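## Task

The north pallet, toward the -y end of the track, belongs to route C7, and the south pallet, toward the +y end, belongs to route E4. Each case shows its route code on a label, either on its lid or on the side that faces the track. Exactly one case on each pallet carries the code of the opposite pallet. Exchange those two cases so each ends on its correct pallet, with every case finishing lid up. A case may rest for a while on the table next to the middle of the track. No case may overhang its pallet's edge by more than roughly a finger's width. cam_pallet_north views the -y end from above and cam_pallet_south views the +y end; in both images +y runs roughly to the right. A case that drops to the floor may be recovered, but it must finish lid up. At the end, release everything and pull the tools away. Anything that stays in place only because the robot holds it does not count.

## Robot and tools

ROBOT AND FRAME. There are two arms, left_arm and right_arm. Each rides its own carriage on a single shared track. The track runs along y at x = 0, and y = 0 is its midpoint. left_rail carries left_arm on the +y half, and right_rail carries right_arm on the -y half. Each arm's base sits at x = 0, y = its carriage's position_m, z = 0.04 m, and faces +x. The scene frame is fixed to the table: z = 0 is the table top, +z is up, +x is the direction the arms face, and +y is to their left. The table starts at x = 0.50 m and exists only for y between -0.90 and 0.90 m. Elsewhere the floor lies 0.53 m lower. The names left and right do not describe image sides. Reported tool positions can be slightly wrong, and the error grows with reach.

TOOL. Each arm ends in a vacuum tool with four cups, each 103 mm wide, facing along the cup point's +z axis. In the cup point's axes, the cups sit at x = -62 and +62 mm. Channel a uses the two cups at y = -104.5 mm, and channel b uses the two at y = +104.5 mm. The whole footprint measures 227 x 312 mm.

execute_actions takes {"actions": [...]}. These run in order, and each action may contain "rows", "steps", "until", "left_rail" and "right_rail".
- rows: 1 to 15 rows, and each row lasts one control step (1/30 s). Every row is one flat list of 16 numbers in [-1, 1] that covers both arms. The order is: left dx, dy, dz, rx, ry, rz, suction_a, suction_b, then the same eight for right. Send all 16 even when only one arm moves.
- dx to rz are an offset target. They are measured in the cup point's own axes, not the scene frame, from its measured pose when the action began. For the first action of a call, that is the last reported pose. Every row refers to that same start pose; rows do not add up. Scale: 1.0 = 0.6 m for translation and 180 degrees for rotation. rx, ry and rz together form one rotation vector. Each step, the command is clipped to within 100 mm and 16 degrees of the current pose. For smooth motion, ramp the offset up by about 0.01 per row (6 mm per step).
- suction_a and suction_b: 1 = on and 0 = off; anything above 0.01 counts as on. A channel keeps its last setting, and a 0 is a real command. To leave a tool unchanged, repeat its previous two values.
- steps: 1 to 450, with a default of 15, and never fewer than the number of rows. After the rows run out, each arm keeps heading to the last row's target. Give long moves enough steps, and send any unfinished part of a move in a new action.
- left_rail / right_rail: {"position_m": p, "speed_m_s": v}. p is an absolute carriage position on the track in metres: 0.6 to 3 for left_rail and -3 to -0.6 for right_rail. v is the top speed, from 0.01 to 1 m/s; it starts at 1 and stays as last set. {"stop": true} halts the carriage. Moving a carriage shifts its arm's tool along y by the same amount. Wait for a carriage with {"steps": n, "until": {"left_rail": {"position_status": ["!=", "moving"]}}}. Let it arrive before placing that arm's tool or ending a scene. Any out-of-range value or unknown name rejects the whole call.
- until: ends the action early once all its conditions hold. Use [op, value] with "=", "!=", "<", "<=", ">" or ">="; numbers always need an op. {"all": {"status": "ended"}} is true when nothing is moving. {"any": {"status": "ended"}} is true once a motion that was running has ended.
- An empty actions list just returns the current state and images.

zoom_image: {"camera": name, "region": [x0, y0, x1, y1]} in image pixels, measured from the top-left, with a maximum size of 504x504. Camera names: cam_high and cam_low (672x504), cam_pallet_north and cam_pallet_south (672x504), cam_left_wrist and cam_right_wrist (616x616).

finished_scene: {"scene": 1 or 2}. It ends that scene permanently, reports whether it succeeded, and gives the next task.

RESULTS. Each arm has end_effector_position (m), end_effector_quat_wxyz and velocities, all in the scene frame. "Hand target" shows the pose the controller is driving toward. Joint positions and velocities list the rail and then six joints; the joint ranges are given in the original limits. Wrist force and torque are read in the tool's axes, with an offset of up to about 10 N and some noise, and they saturate near 200 N. suction_measured_a and suction_measured_b run from 0 to 1. A value near 0 means no seal, 0.83 or more means an airtight seal, and readings take about 1.3 s to settle. part_present_a and part_present_b switch on above 0.09 and off below 0.07. For the rails, you get position_m, position_status (moving, done, contact_stop, time_out, stopped, stopped_with_arm, stopped_for_other_arm) and position_answer (taken or not_taken). "pose unreachable" means the clearance check altered or blocked an arm command, and that arm's carriage brakes. After stopped_for_other_arm, move the arms farther apart, wait, and resend.

GRIPPING. Press both cups of one channel fully onto a flat, smooth face. Edges, gaps and porous cardboard leak air. Cups shorten by up to 21 mm under a press. At a reading of 0.7, each cup pulls about 381 N. Move held cases slowly and centred, because heavy, off-centre or fast loads tear loose. To release, lower in tiny steps until the case touches its support. Then, in one action, set both channels to 0 and back the tool straight off. If a cup seals to the table, switch that channel off.

AVOID. Never let the arms, tools, cameras or held cases strike or press on each other; a hard press ends the run. To hand a case over, set it down, switch the giver's suction off before the taker's goes on, and lift the giver clear first. A torque fault (joint load limits) or an outside force of 400 N stops that arm for 10 s. Do not drop, slam or knock cases out of the work area. Loose objects may get brief outside pushes.

Each tool is called after ">>>" by a JSON object that holds its "op" and its "data".

## Session

I'll start by looking at the current state of the scene.

>>> {"op": "execute_actions", "data": {"actions": []}}

Scene clock: 0.00 s.
left_arm: end_effector_position=(+0.8493, +2.3854, +0.4403) suction_measured_a=0.00 part_present_a=0 suction_measured_b=0.00 part_present_b=0 end_effector_quat_wxyz=(+0.000, -0.001, +1.000, -0.000) end_effector_velocity=(-0.000, +0.000, +0.000) end_effector_angular_velocity=(-0.000, -0.000, +0.000) | right_arm: end_effector_position=(+0.8510, -1.1030, +0.4409) suction_measured_a=0.00 part_present_a=0 suction_measured_b=0.00 part_present_b=0 end_effector_quat_wxyz=(+0.001, -0.000, +1.000, +0.000) end_effector_velocity=(+0.000, -0.000, -0.000) end_effector_angular_velocity=(+0.000, +0.000, -0.000)
Joint positions: left_arm=[ 2.385 -0.238 -1.499  2.093 -2.165 -1.571  1.332] | right_arm=[-1.105 -0.237 -1.498  2.091 -2.166 -1.57   1.333]
Joint velocities: left_arm=[ 0.  0. -0.  0. -0.  0.  0.] | right_arm=[ 0. -0.  0.  0. -0.  0.  0.]
Wrist force (N, on the end effector, along its own x y z axes, offset not removed): no reading
Wrist torque (N m, same axes, about the end effector's origin, offset not removed): no reading
Hand target (left_arm): +0.849, +2.385, +0.440; +0.000, -0.001, +1.000, -0.000
Hand target (right_arm): +0.851, -1.103, +0.441; +0.001, -0.000, +1.000, +0.000
left_rail: position_m=2.385 position_m_goal=2.385 speed_m_s=1.00 position_status=done position_answer=taken refusals=0
right_rail: position_m=-1.105 position_m_goal=-1.105 speed_m_s=1.00 position_status=done position_answer=taken refusals=0

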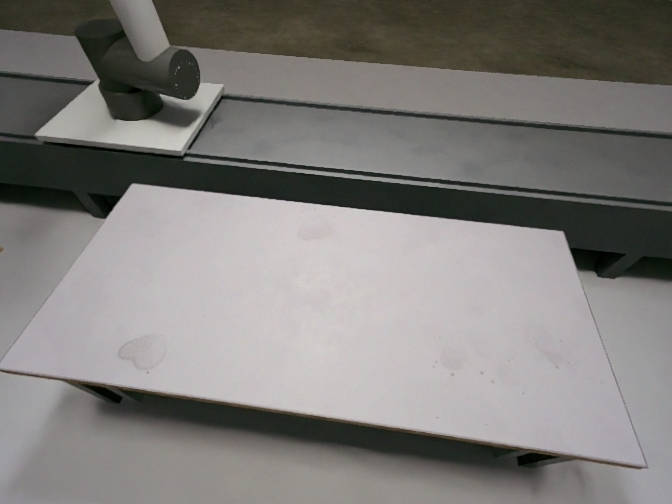

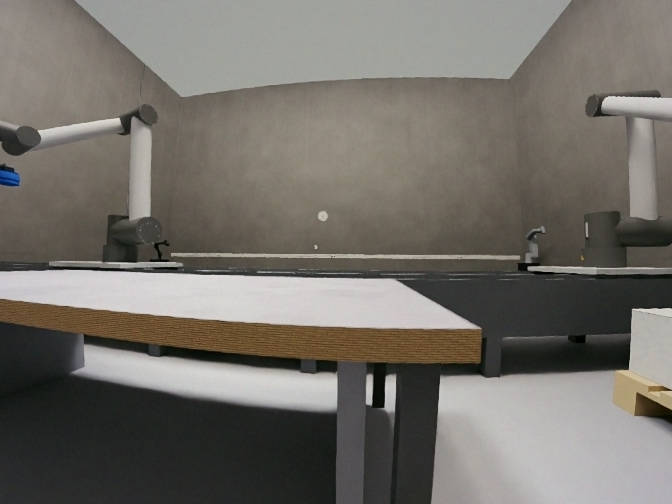

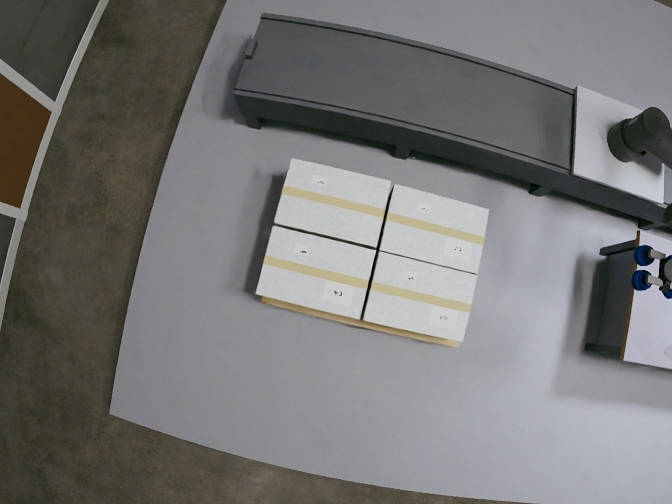

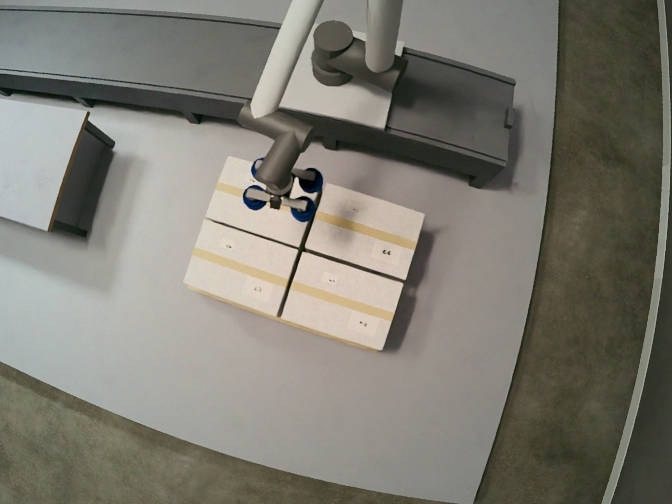

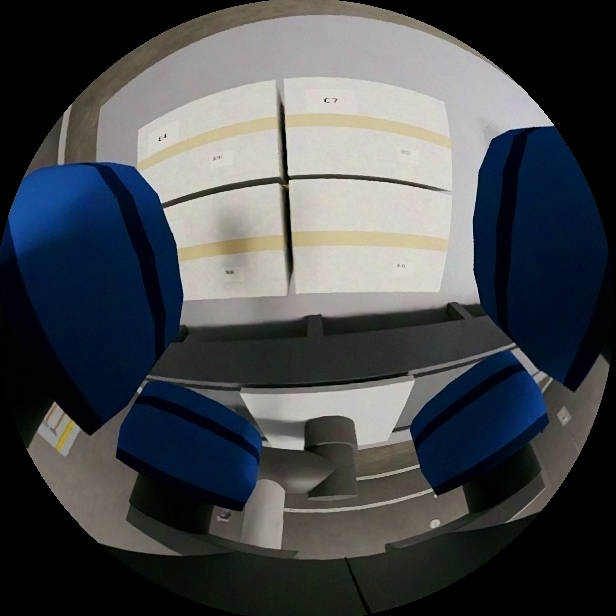

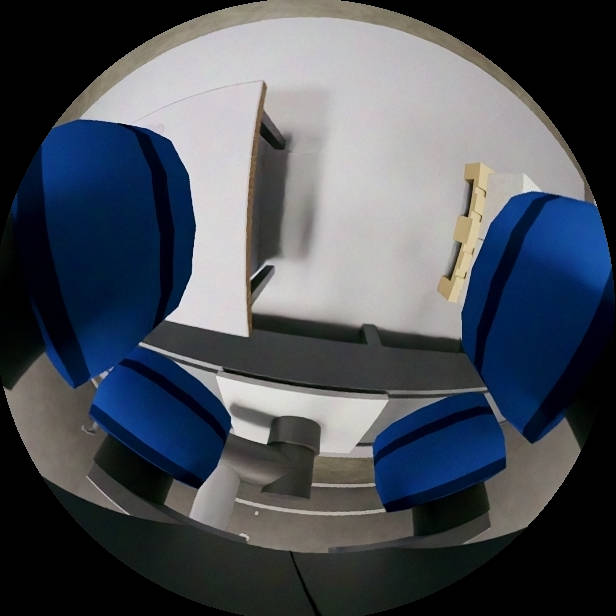

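>>> {"op": "zoom_image", "data": {"camera": "cam_pallet_north", "region": [240, 140, 510, 360]}}

>>> {"op": "zoom_image", "data": {"camera": "cam_pallet_south", "region": [170, 140, 440, 360]}}

>>> {"op": "zoom_image", "data": {"camera": "cam_left_wrist", "region": [120, 60, 470, 320]}}

Region (240, 140, 510, 360) of cam_pallet_north's 672x504 image, scaled by 1.867, with more detail than that image has; it fills the top 411 rows of this view, and the rest is white.

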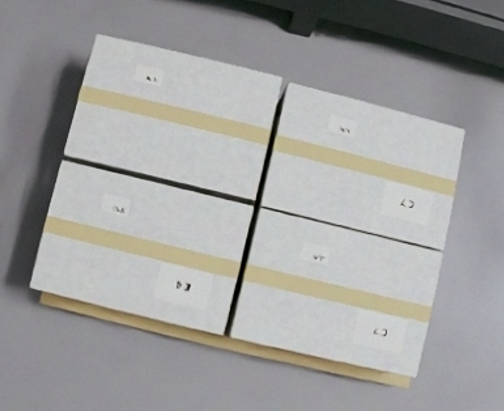

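Region (170, 140, 440, 360) of cam_pallet_south's 672x504 image, scaled by 1.867, with more detail than that image has; it fills the top 411 rows of this view, and the rest is white.

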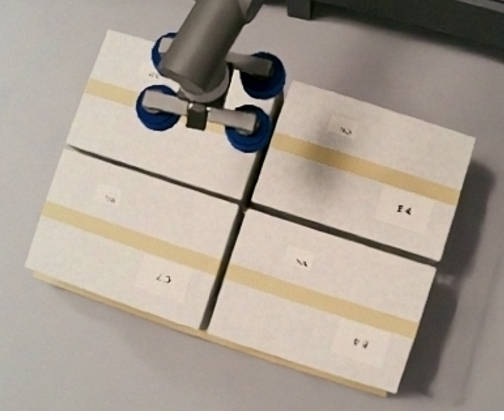

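Region (120, 60, 470, 320) of cam_left_wrist's 616x616 image, scaled by 1.440, with more detail than that image has; it fills the top 374 rows of this view, and the rest is white.

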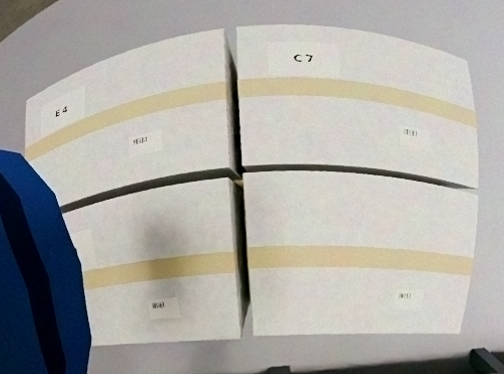

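>>> {"op": "zoom_image", "data": {"camera": "cam_pallet_north", "region": [250, 220, 390, 330]}}

>>> {"op": "zoom_image", "data": {"camera": "cam_pallet_north", "region": [360, 180, 500, 350]}}

>>> {"op": "zoom_image", "data": {"camera": "cam_pallet_south", "region": [175, 210, 315, 330]}}

>>> {"op": "zoom_image", "data": {"camera": "cam_pallet_south", "region": [280, 180, 430, 360]}}

>>> {"op": "zoom_image", "data": {"camera": "cam_low", "region": [560, 280, 672, 440]}}

>>> {"op": "zoom_image", "data": {"camera": "cam_right_wrist", "region": [400, 140, 580, 320]}}

Region (250, 220, 390, 330) of cam_pallet_north's 672x504 image, scaled by 3.600, with more detail than that image has; it fills the top 396 rows of this view, and the rest is white.

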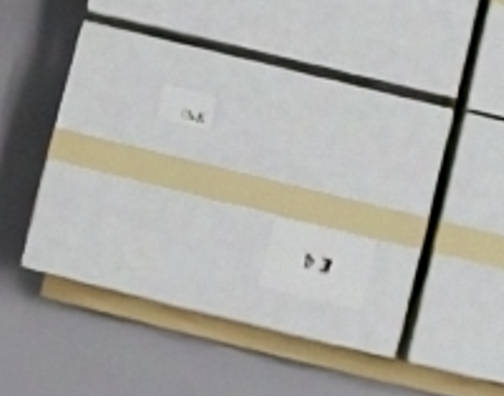

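Region (360, 180, 500, 350) of cam_pallet_north's 672x504 image, scaled by 2.965, with more detail than that image has; it fills the left 415 columns of this view, and the rest is white.

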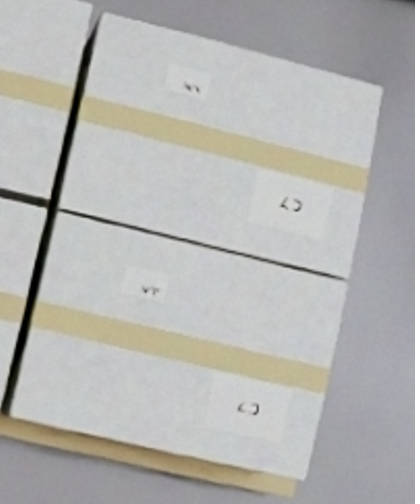

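Region (175, 210, 315, 330) of cam_pallet_south's 672x504 image, scaled by 3.600, with more detail than that image has; it fills the top 432 rows of this view, and the rest is white.

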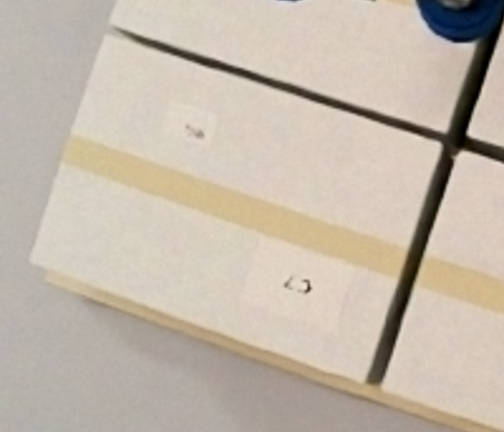

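Region (280, 180, 430, 360) of cam_pallet_south's 672x504 image, scaled by 2.800, with more detail than that image has.

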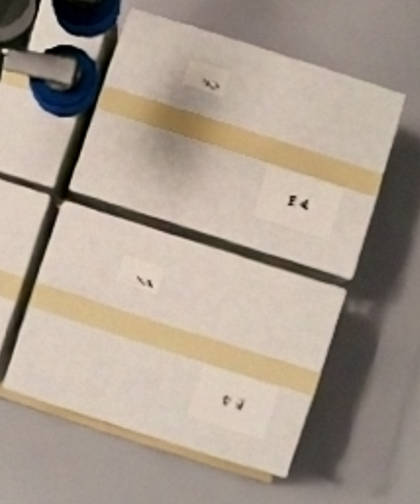

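Region (560, 280, 672, 440) of cam_low's 672x504 image, scaled by 3.150, with more detail than that image has; it fills the left 353 columns of this view, and the rest is white.

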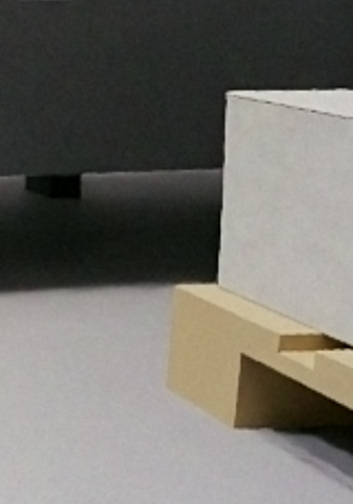

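Region (400, 140, 580, 320) of cam_right_wrist's 616x616 image, scaled by 2.800, with more detail than that image has.

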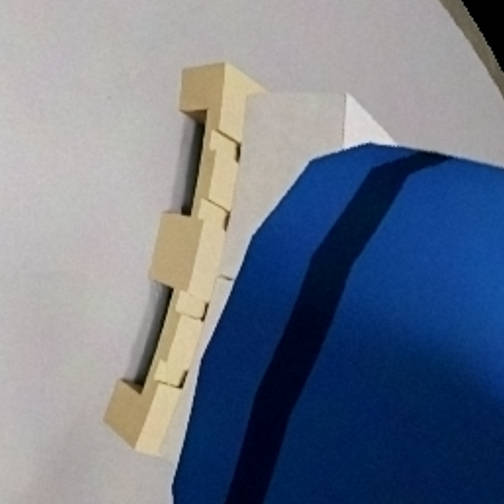

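>>> {"op": "zoom_image", "data": {"camera": "cam_right_wrist", "region": [150, 60, 400, 360]}}

>>> {"op": "zoom_image", "data": {"camera": "cam_right_wrist", "region": [60, 300, 560, 616]}}

>>> {"op": "zoom_image", "data": {"camera": "cam_left_wrist", "region": [60, 280, 560, 616]}}

Region (150, 60, 400, 360) of cam_right_wrist's 616x616 image, scaled by 1.680, with more detail than that image has.

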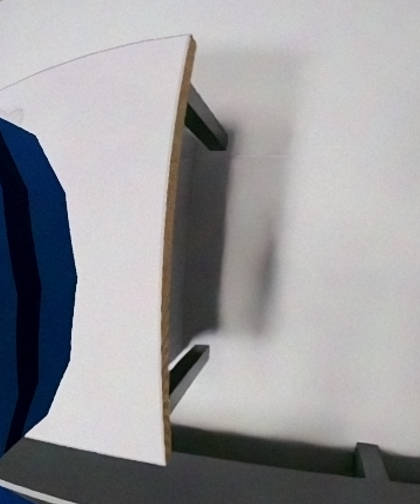

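Region (60, 300, 560, 616) of cam_right_wrist's 616x616 image, scaled by 1.008, with more detail than that image has; it fills the top 319 rows of this view, and the rest is white.

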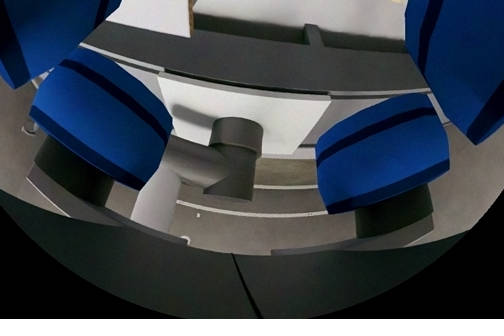

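Region (60, 280, 560, 616) of cam_left_wrist's 616x616 image, scaled by 1.008, with more detail than that image has; it fills the top 339 rows of this view, and the rest is white.

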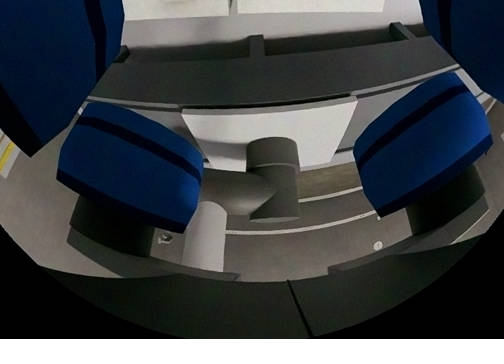

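>>> {"op": "zoom_image", "data": {"camera": "cam_left_wrist", "region": [260, 60, 470, 210]}}

>>> {"op": "zoom_image", "data": {"camera": "cam_left_wrist", "region": [260, 160, 480, 350]}}

>>> {"op": "zoom_image", "data": {"camera": "cam_left_wrist", "region": [120, 60, 310, 310]}}

>>> {"op": "zoom_image", "data": {"camera": "cam_left_wrist", "region": [220, 300, 440, 520]}}

Region (260, 60, 470, 210) of cam_left_wrist's 616x616 image, scaled by 2.400, with more detail than that image has; it fills the top 360 rows of this view, and the rest is white.

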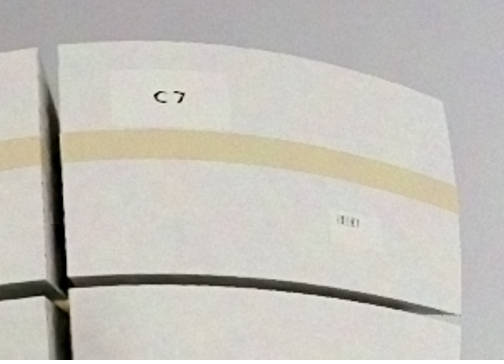

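Region (260, 160, 480, 350) of cam_left_wrist's 616x616 image, scaled by 2.291, with more detail than that image has; it fills the top 435 rows of this view, and the rest is white.

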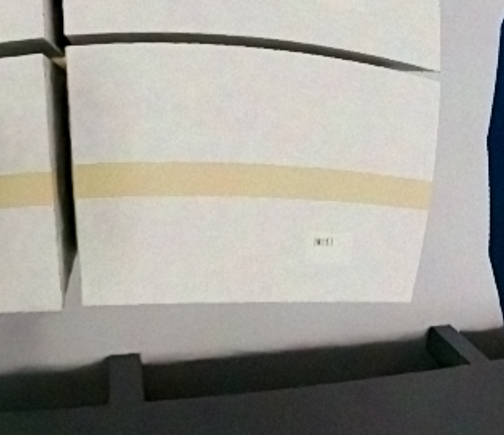

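Region (120, 60, 310, 310) of cam_left_wrist's 616x616 image, scaled by 2.016, with more detail than that image has; it fills the left 383 columns of this view, and the rest is white.

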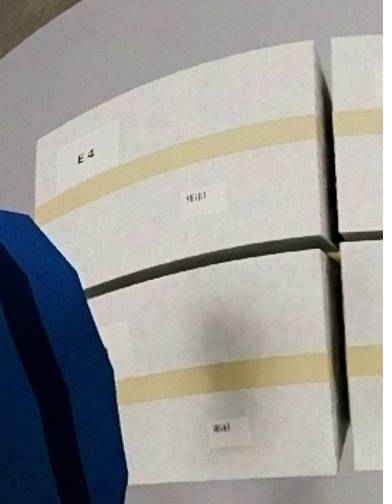

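Region (220, 300, 440, 520) of cam_left_wrist's 616x616 image, scaled by 2.291, with more detail than that image has.

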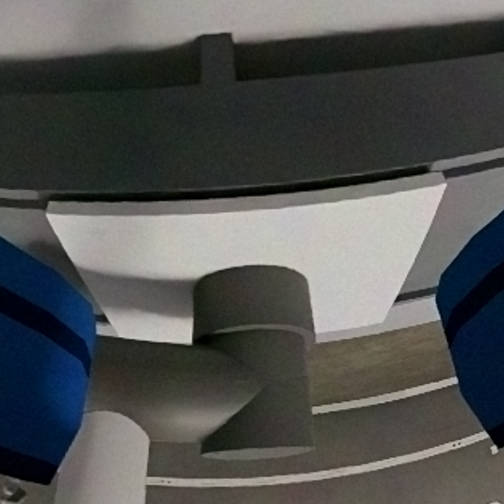

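>>> {"op": "zoom_image", "data": {"camera": "cam_right_wrist", "region": [190, 300, 410, 520]}}

>>> {"op": "zoom_image", "data": {"camera": "cam_high", "region": [0, 0, 300, 220]}}

>>> {"op": "zoom_image", "data": {"camera": "cam_pallet_south", "region": [220, 130, 340, 240]}}

>>> {"op": "zoom_image", "data": {"camera": "cam_pallet_south", "region": [230, 0, 530, 200]}}

Region (190, 300, 410, 520) of cam_right_wrist's 616x616 image, scaled by 2.291, with more detail than that image has.

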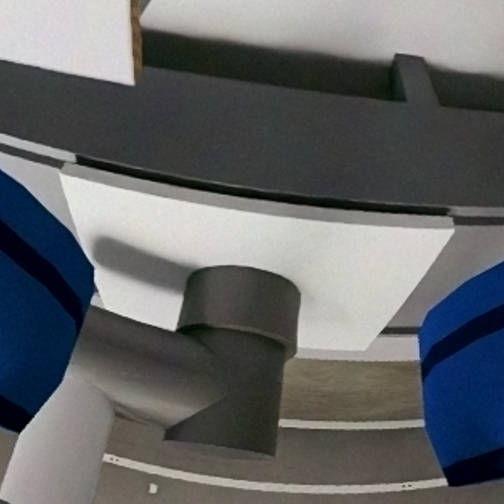

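Region (0, 0, 300, 220) of cam_high's 672x504 image, scaled by 1.680, with more detail than that image has; it fills the top 370 rows of this view, and the rest is white.

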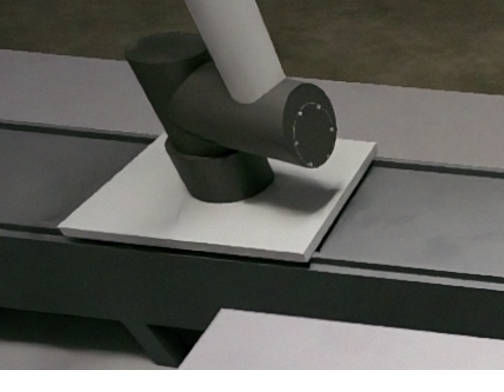

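Region (220, 130, 340, 240) of cam_pallet_south's 672x504 image, scaled by 4.200, with more detail than that image has; it fills the top 462 rows of this view, and the rest is white.

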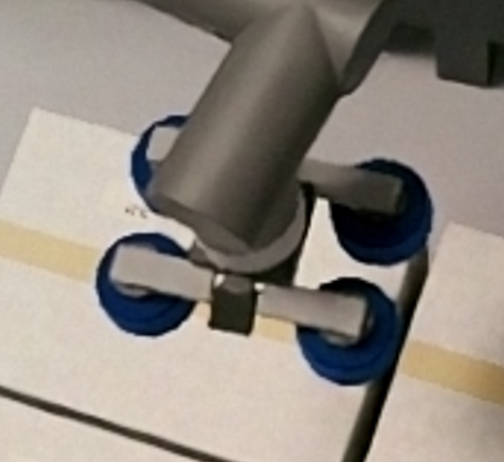

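Region (230, 0, 530, 200) of cam_pallet_south's 672x504 image, scaled by 1.680, with more detail than that image has.

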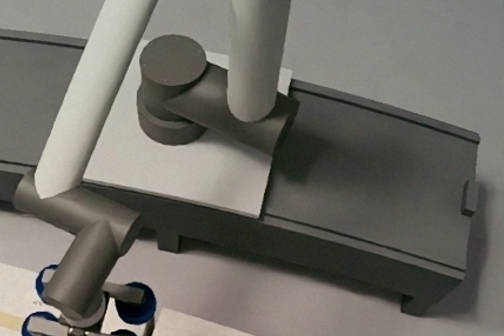

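>>> {"op": "zoom_image", "data": {"camera": "cam_right_wrist", "region": [450, 150, 550, 250]}}

>>> {"op": "zoom_image", "data": {"camera": "cam_right_wrist", "region": [425, 210, 525, 310]}}

>>> {"op": "zoom_image", "data": {"camera": "cam_low", "region": [592, 300, 672, 430]}}

Region (450, 150, 550, 250) of cam_right_wrist's 616x616 image, scaled by 5.040, with more detail than that image has.

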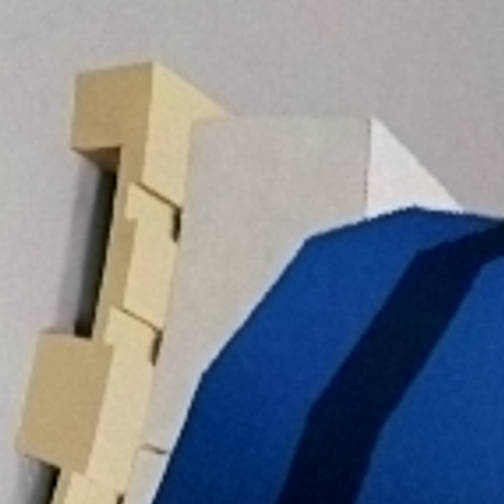

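Region (425, 210, 525, 310) of cam_right_wrist's 616x616 image, scaled by 5.040, with more detail than that image has.

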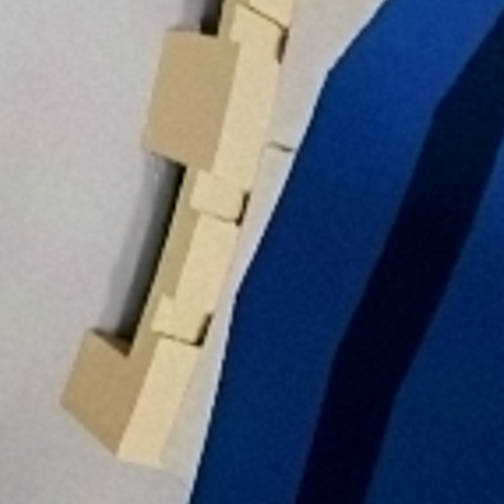

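Region (592, 300, 672, 430) of cam_low's 672x504 image, scaled by 3.877, with more detail than that image has; it fills the left 310 columns of this view, and the rest is white.

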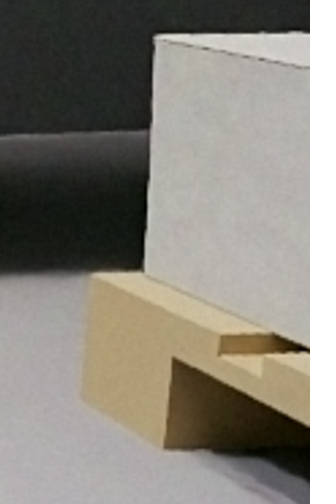

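>>> {"op": "execute_actions", "data": {"actions": [{"left_rail":{"position_m":2.14,"speed_m_s":0.2},"right_rail":{"position_m":-2.80,"speed_m_s":1.0},"rows":[[0,0,0,0,0,0,0,0,0,0,0,0,0,0,0,0],[-0.0002,0,0.0003,0,0,0,0,0,-0.0002,0,0.0003,0,0,0,0,0],[-0.0007,0,0.0009,0,0,0,0,0,-0.0006,0,0.0009,0,0,0,0,0],[-0.0016,0,0.0021,0,0,0,0,0,-0.0013,0,0.0021,0,0,0,0,0],[-0.003,0,0.0041,0,0,0,0,0,-0.0025,0,0.0041,0,0,0,0,0],[-0.005,0,0.0068,0,0,0,0,0,-0.0043,0,0.0068,0,0,0,0,0],[-0.0077,0,0.0106,0,0,0,0,0,-0.0066,0,0.0106,0,0,0,0,0],[-0.0112,0,0.0154,0,0,0,0,0,-0.0096,0,0.0154,0,0,0,0,0],[-0.0156,0,0.0213,0,0,0,0,0,-0.0133,0,0.0213,0,0,0,0,0],[-0.0208,0,0.0284,0,0,0,0,0,-0.0177,0,0.0284,0,0,0,0,0],[-0.0269,0,0.0367,0,0,0,0,0,-0.0229,0,0.0367,0,0,0,0,0],[-0.0339,0,0.0463,0,0,0,0,0,-0.0288,0,0.0463,0,0,0,0,0],[-0.0418,0,0.0572,0,0,0,0,0,-0.0356,0,0.0572,0,0,0,0,0],[-0.0507,0,0.0694,0,0,0,0,0,-0.0432,0,0.0694,0,0,0,0,0],[-0.0606,0,0.0828,0,0,0,0,0,-0.0516,0,0.0828,0,0,0,0,0]],"steps":15},{"rows":[[-0.0295,0,0.0403,0,0,0,0,0,-0.0251,0,0.0403,0,0,0,0,0],[-0.0411,0,0.0562,0,0,0,0,0,-0.035,0,0.0562,0,0,0,0,0],[-0.0536,0,0.0733,0,0,0,0,0,-0.0456,0,0.0733,0,0,0,0,0],[-0.0669,0,0.0914,0,0,0,0,0,-0.0569,0,0.0914,0,0,0,0,0],[-0.081,0,0.1107,0,0,0,0,0,-0.0689,0,0.1107,0,0,0,0,0],[-0.0958,0,0.131,0,0,0,0,0,-0.0815,0,0.131,0,0,0,0,0],[-0.1112,0,0.1521,0,0,0,0,0,-0.0947,0,0.1521,0,0,0,0,0],[-0.1273,0,0.1741,0,0,0,0,0,-0.1084,0,0.1741,0,0,0,0,0],[-0.1439,0,0.1967,0,0,0,0,0,-0.1225,0,0.1967,0,0,0,0,0],[-0.1609,0,0.2201,0,0,0,0,0,-0.137,0,0.2201,0,0,0,0,0],[-0.1784,0,0.244,0,0,0,0,0,-0.1519,0,0.244,0,0,0,0,0],[-0.1962,0,0.2683,0,0,0,0,0,-0.167,0,0.2683,0,0,0,0,0],[-0.2142,0,0.293,0,0,0,0,0,-0.1824,0,0.293,0,0,0,0,0],[-0.2324,0,0.3178,0,0,0,0,0,-0.1979,0,0.3178,0,0,0,0,0],[-0.2507,0,0.3428,0,0,0,0,0,-0.2134,0,0.3428,0,0,0,0,0]],"steps":15},{"rows":[[-0.0547,0,0.0748,0,0,0,0,0,-0.0466,0,0.0748,0,0,0,0,0],[-0.0729,0,0.0997,0,0,0,0,0,-0.0621,0,0.0997,0,0,0,0,0],[-0.0909,0,0.1243,0,0,0,0,0,-0.0774,0,0.1243,0,0,0,0,0],[-0.1087,0,0.1486,0,0,0,0,0,-0.0925,0,0.1486,0,0,0,0,0],[-0.1262,0,0.1726,0,0,0,0,0,-0.1074,0,0.1726,0,0,0,0,0],[-0.1433,0,0.1959,0,0,0,0,0,-0.122,0,0.1959,0,0,0,0,0],[-0.1598,0,0.2186,0,0,0,0,0,-0.1361,0,0.2186,0,0,0,0,0],[-0.1759,0,0.2406,0,0,0,0,0,-0.1497,0,0.2406,0,0,0,0,0],[-0.1914,0,0.2617,0,0,0,0,0,-0.1629,0,0.2617,0,0,0,0,0],[-0.2062,0,0.2819,0,0,0,0,0,-0.1755,0,0.2819,0,0,0,0,0],[-0.2203,0,0.3012,0,0,0,0,0,-0.1875,0,0.3012,0,0,0,0,0],[-0.2335,0,0.3194,0,0,0,0,0,-0.1988,0,0.3194,0,0,0,0,0],[-0.2461,0,0.3365,0,0,0,0,0,-0.2095,0,0.3365,0,0,0,0,0],[-0.2576,0,0.3523,0,0,0,0,0,-0.2193,0,0.3523,0,0,0,0,0],[-0.2684,0,0.367,0,0,0,0,0,-0.2285,0,0.367,0,0,0,0,0]],"steps":15},{"rows":[[-0.0322,0,0.044,0,0,0.0003,0,0,-0.0274,0,0.044,0,0,0.0001,0,0],[-0.0411,0,0.0562,0,0,0.0012,0,0,-0.035,0,0.0562,0,0,0.0004,0,0],[-0.049,0,0.067,0,0,0.0025,0,0,-0.0417,0,0.067,0,0,0.0008,0,0],[-0.056,0,0.0766,0,0,0.0042,0,0,-0.0477,0,0.0766,0,0,0.0014,0,0],[-0.0621,0,0.085,0,0,0.0062,0,0,-0.0529,0,0.085,0,0,0.0021,0,0],[-0.0673,0,0.0921,0,0,0.0084,0,0,-0.0573,0,0.0921,0,0,0.0028,0,0],[-0.0717,0,0.098,0,0,0.0108,0,0,-0.061,0,0.098,0,0,0.0036,0,0],[-0.0752,0,0.1028,0,0,0.0132,0,0,-0.064,0,0.1028,0,0,0.0044,0,0],[-0.0779,0,0.1065,0,0,0.0156,0,0,-0.0663,0,0.1065,0,0,0.0052,0,0],[-0.0799,0,0.1093,0,0,0.0178,0,0,-0.068,0,0.1093,0,0,0.0059,0,0],[-0.0813,0,0.1112,0,0,0.0198,0,0,-0.0692,0,0.1112,0,0,0.0066,0,0],[-0.0822,0,0.1124,0,0,0.0215,0,0,-0.07,0,0.1124,0,0,0.0072,0,0],[-0.0827,0,0.113,0,0,0.0228,0,0,-0.0704,0,0.113,0,0,0.0076,0,0],[-0.0829,0,0.1134,0,0,0.0237,0,0,-0.0706,0,0.1134,0,0,0.0079,0,0],[-0.0829,0,0.1134,0,0,0.024,0,0,-0.0706,0,0.1134,0,0,0.008,0,0]],"steps":15},{"steps":30,"until":{"all":{"status":"ended"}}}]}}

Scene clock: 122.27 s.
left_arm: end_effector_position=(+1.1420, +2.1416, +0.0280) suction_measured_a=0.00 part_present_a=0 suction_measured_b=0.00 part_present_b=0 end_effector_quat_wxyz=(+0.001, +0.037, +0.999, +0.000) end_effector_velocity=(+0.001, -0.000, -0.001) end_effector_angular_velocity=(-0.000, +0.000, -0.007) | right_arm: end_effector_position=(+1.0993, -2.7972, +0.0273) suction_measured_a=0.00 part_present_a=0 suction_measured_b=0.00 part_present_b=0 end_effector_quat_wxyz=(+0.002, +0.012, +1.000, +0.000) end_effector_velocity=(+0.000, +0.003, -0.001) end_effector_angular_velocity=(+0.000, +0.001, +0.000)
Joint positions: left_arm=[ 2.14  -0.176 -0.854  1.847 -2.566 -1.57   1.469] | right_arm=[-2.8   -0.182 -0.882  1.916 -2.608 -1.569  1.413]
Joint velocities: left_arm=[ 0.     0.     0.002 -0.002 -0.    -0.     0.008] | right_arm=[ 0.     0.003  0.002 -0.001 -0.     0.     0.003]
Wrist force (N, on the end effector, along its own x y z axes, offset not removed): left_arm=[-0.1 -2.6 -4.9] | right_arm=[3.7 -8.3 -2.5]
Wrist torque (N m, same axes, about the end effector's origin, offset not removed): left_arm=[-0.24 0.32 -0.25] | right_arm=[-0.65 -0.27 0.45]
Hand target (left_arm): +1.142, +2.142, +0.028; +0.001, +0.037, +0.999, -0.000
Hand target (right_arm): +1.099, -2.797, +0.027; +0.002, +0.012, +1.000, +0.000
Off the commanded pose (left_arm): 0.000 m, 0 deg.
Off the commanded pose (right_arm): 0.000 m, 0 deg.
left_rail: position_m=2.140 position_m_goal=2.140 speed_m_s=0.20 position_status=done position_answer=taken refusals=0
right_rail: position_m=-2.800 position_m_goal=-2.800 speed_m_s=1.00 position_status=done position_answer=taken refusals=0

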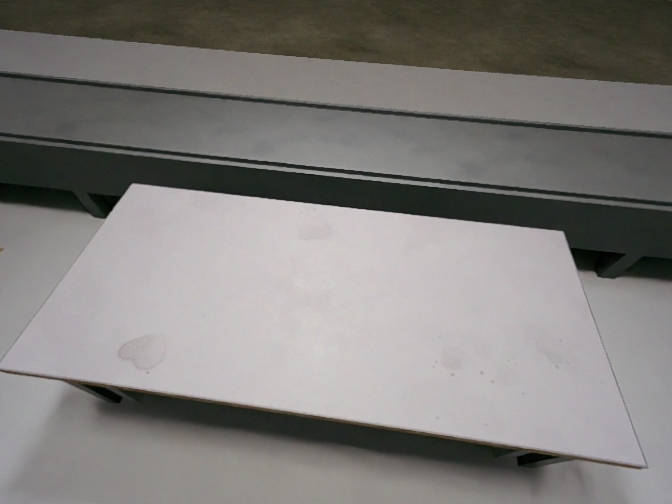

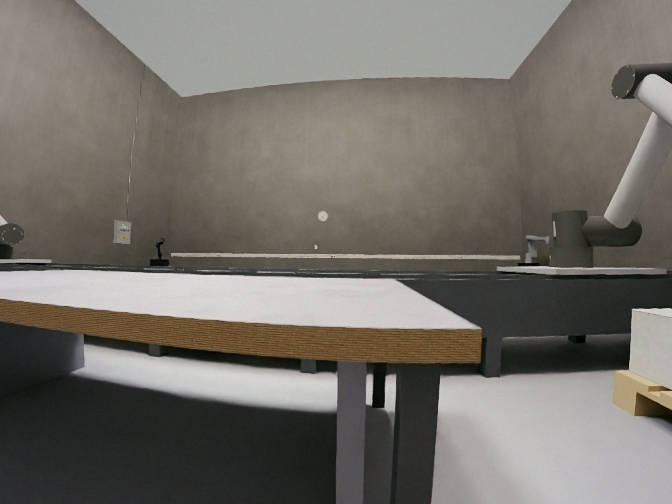

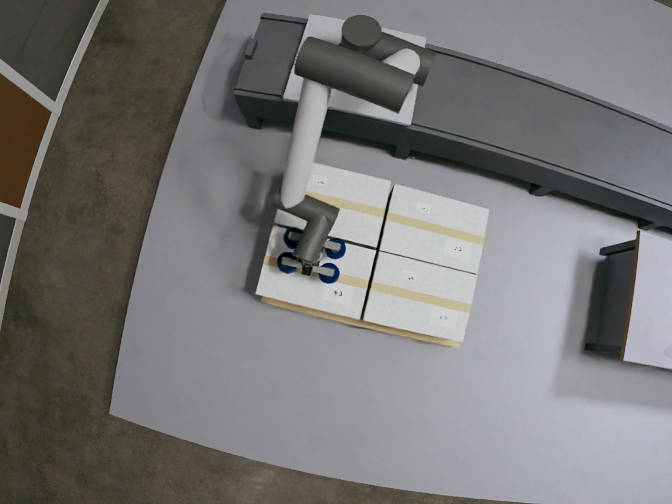

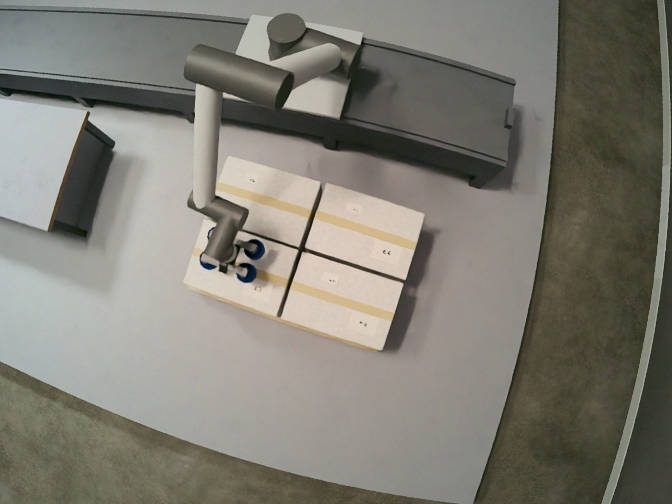

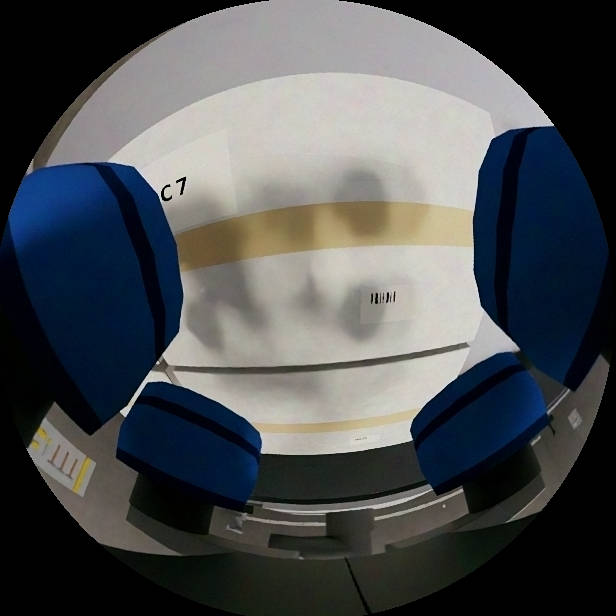

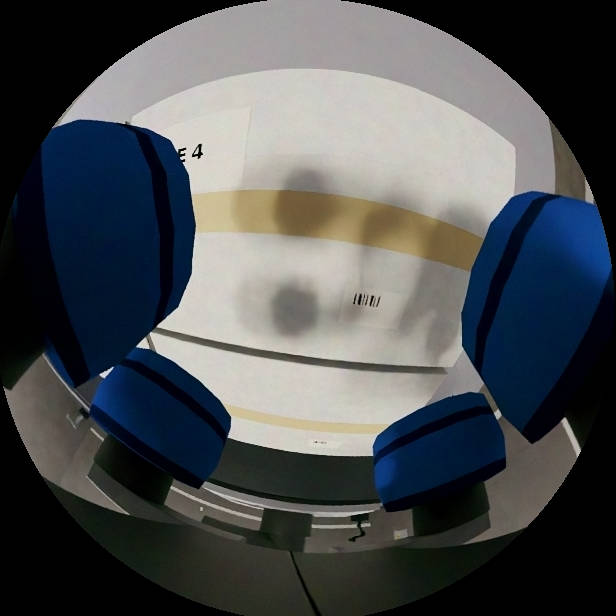

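>>> {"op": "zoom_image", "data": {"camera": "cam_left_wrist", "region": [60, 50, 560, 270]}}

>>> {"op": "zoom_image", "data": {"camera": "cam_left_wrist", "region": [110, 320, 250, 420]}}

>>> {"op": "zoom_image", "data": {"camera": "cam_left_wrist", "region": [400, 290, 540, 390]}}

>>> {"op": "zoom_image", "data": {"camera": "cam_left_wrist", "region": [420, 70, 560, 170]}}

>>> {"op": "zoom_image", "data": {"camera": "cam_left_wrist", "region": [50, 100, 190, 200]}}

Region (60, 50, 560, 270) of cam_left_wrist's 616x616 image, scaled by 1.008, with more detail than that image has; it fills the top 222 rows of this view, and the rest is white.

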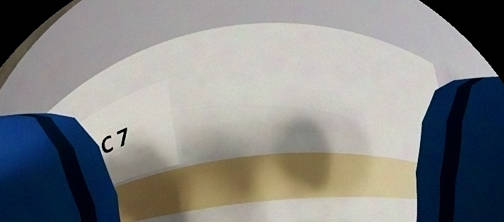

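Region (110, 320, 250, 420) of cam_left_wrist's 616x616 image, scaled by 3.600, with more detail than that image has; it fills the top 360 rows of this view, and the rest is white.

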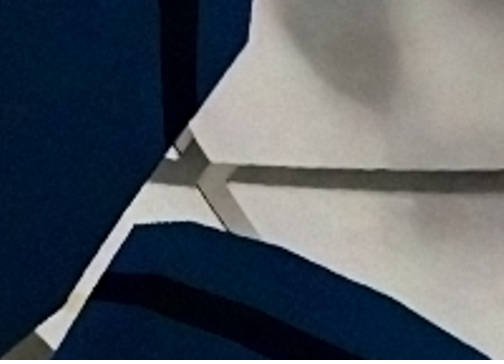

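Region (400, 290, 540, 390) of cam_left_wrist's 616x616 image, scaled by 3.600, with more detail than that image has; it fills the top 360 rows of this view, and the rest is white.

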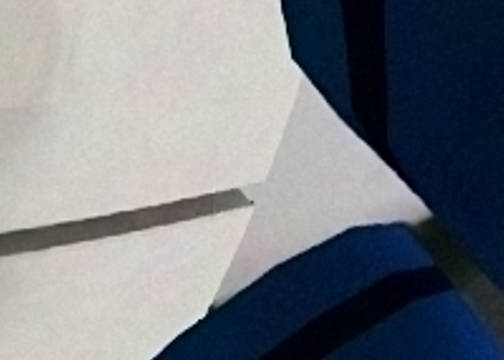

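Region (420, 70, 560, 170) of cam_left_wrist's 616x616 image, scaled by 3.600, with more detail than that image has; it fills the top 360 rows of this view, and the rest is white.

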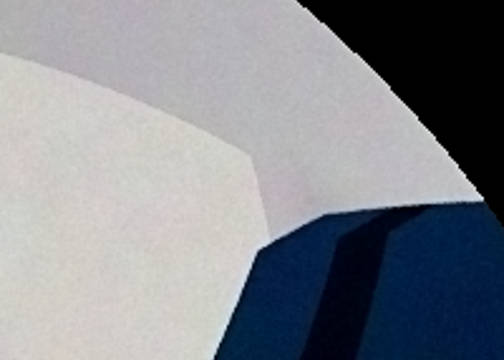

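Region (50, 100, 190, 200) of cam_left_wrist's 616x616 image, scaled by 3.600, with more detail than that image has; it fills the top 360 rows of this view, and the rest is white.

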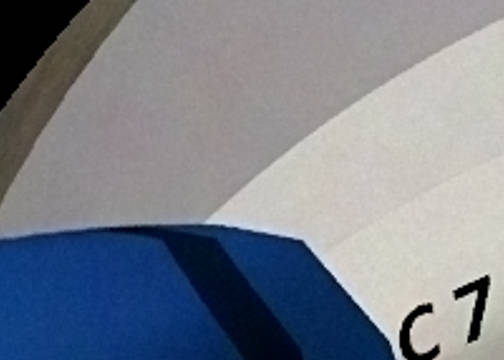

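>>> {"op": "zoom_image", "data": {"camera": "cam_right_wrist", "region": [90, 80, 230, 180]}}

>>> {"op": "zoom_image", "data": {"camera": "cam_right_wrist", "region": [440, 110, 580, 210]}}

>>> {"op": "zoom_image", "data": {"camera": "cam_right_wrist", "region": [90, 290, 230, 390]}}

>>> {"op": "zoom_image", "data": {"camera": "cam_right_wrist", "region": [380, 320, 520, 420]}}

>>> {"op": "zoom_image", "data": {"camera": "cam_pallet_north", "region": [250, 210, 390, 330]}}

>>> {"op": "zoom_image", "data": {"camera": "cam_pallet_south", "region": [175, 205, 315, 325]}}

Region (90, 80, 230, 180) of cam_right_wrist's 616x616 image, scaled by 3.600, with more detail than that image has; it fills the top 360 rows of this view, and the rest is white.

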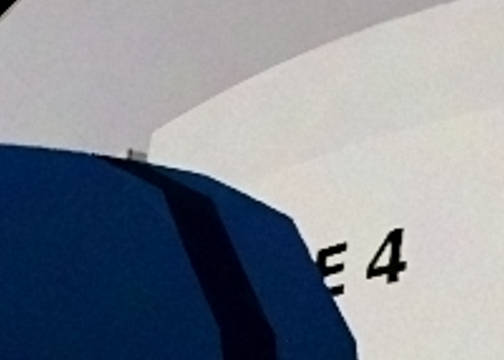

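Region (440, 110, 580, 210) of cam_right_wrist's 616x616 image, scaled by 3.600, with more detail than that image has; it fills the top 360 rows of this view, and the rest is white.

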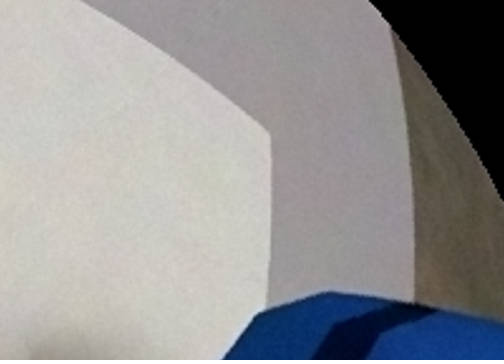

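Region (90, 290, 230, 390) of cam_right_wrist's 616x616 image, scaled by 3.600, with more detail than that image has; it fills the top 360 rows of this view, and the rest is white.

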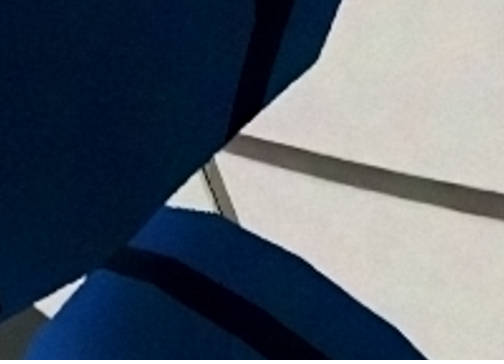

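Region (380, 320, 520, 420) of cam_right_wrist's 616x616 image, scaled by 3.600, with more detail than that image has; it fills the top 360 rows of this view, and the rest is white.

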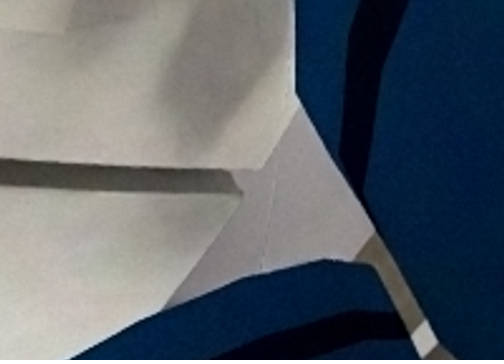

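Region (250, 210, 390, 330) of cam_pallet_north's 672x504 image, scaled by 3.600, with more detail than that image has; it fills the top 432 rows of this view, and the rest is white.

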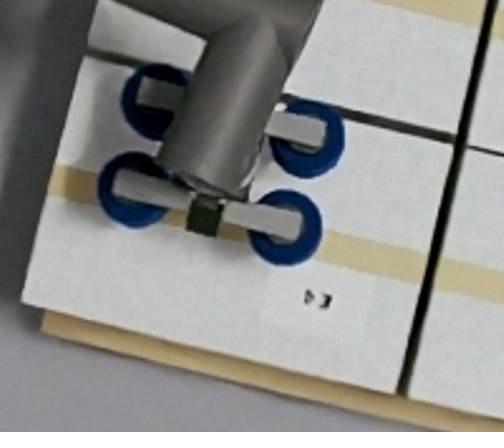

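Region (175, 205, 315, 325) of cam_pallet_south's 672x504 image, scaled by 3.600, with more detail than that image has; it fills the top 432 rows of this view, and the rest is white.

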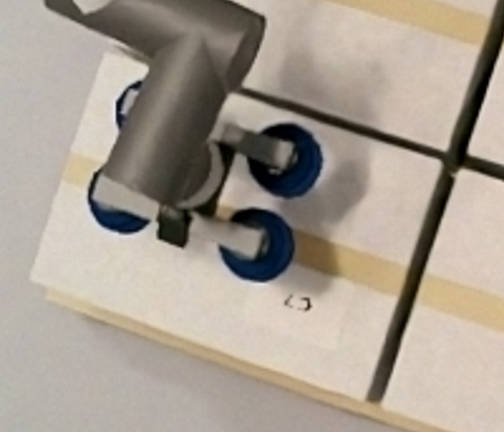

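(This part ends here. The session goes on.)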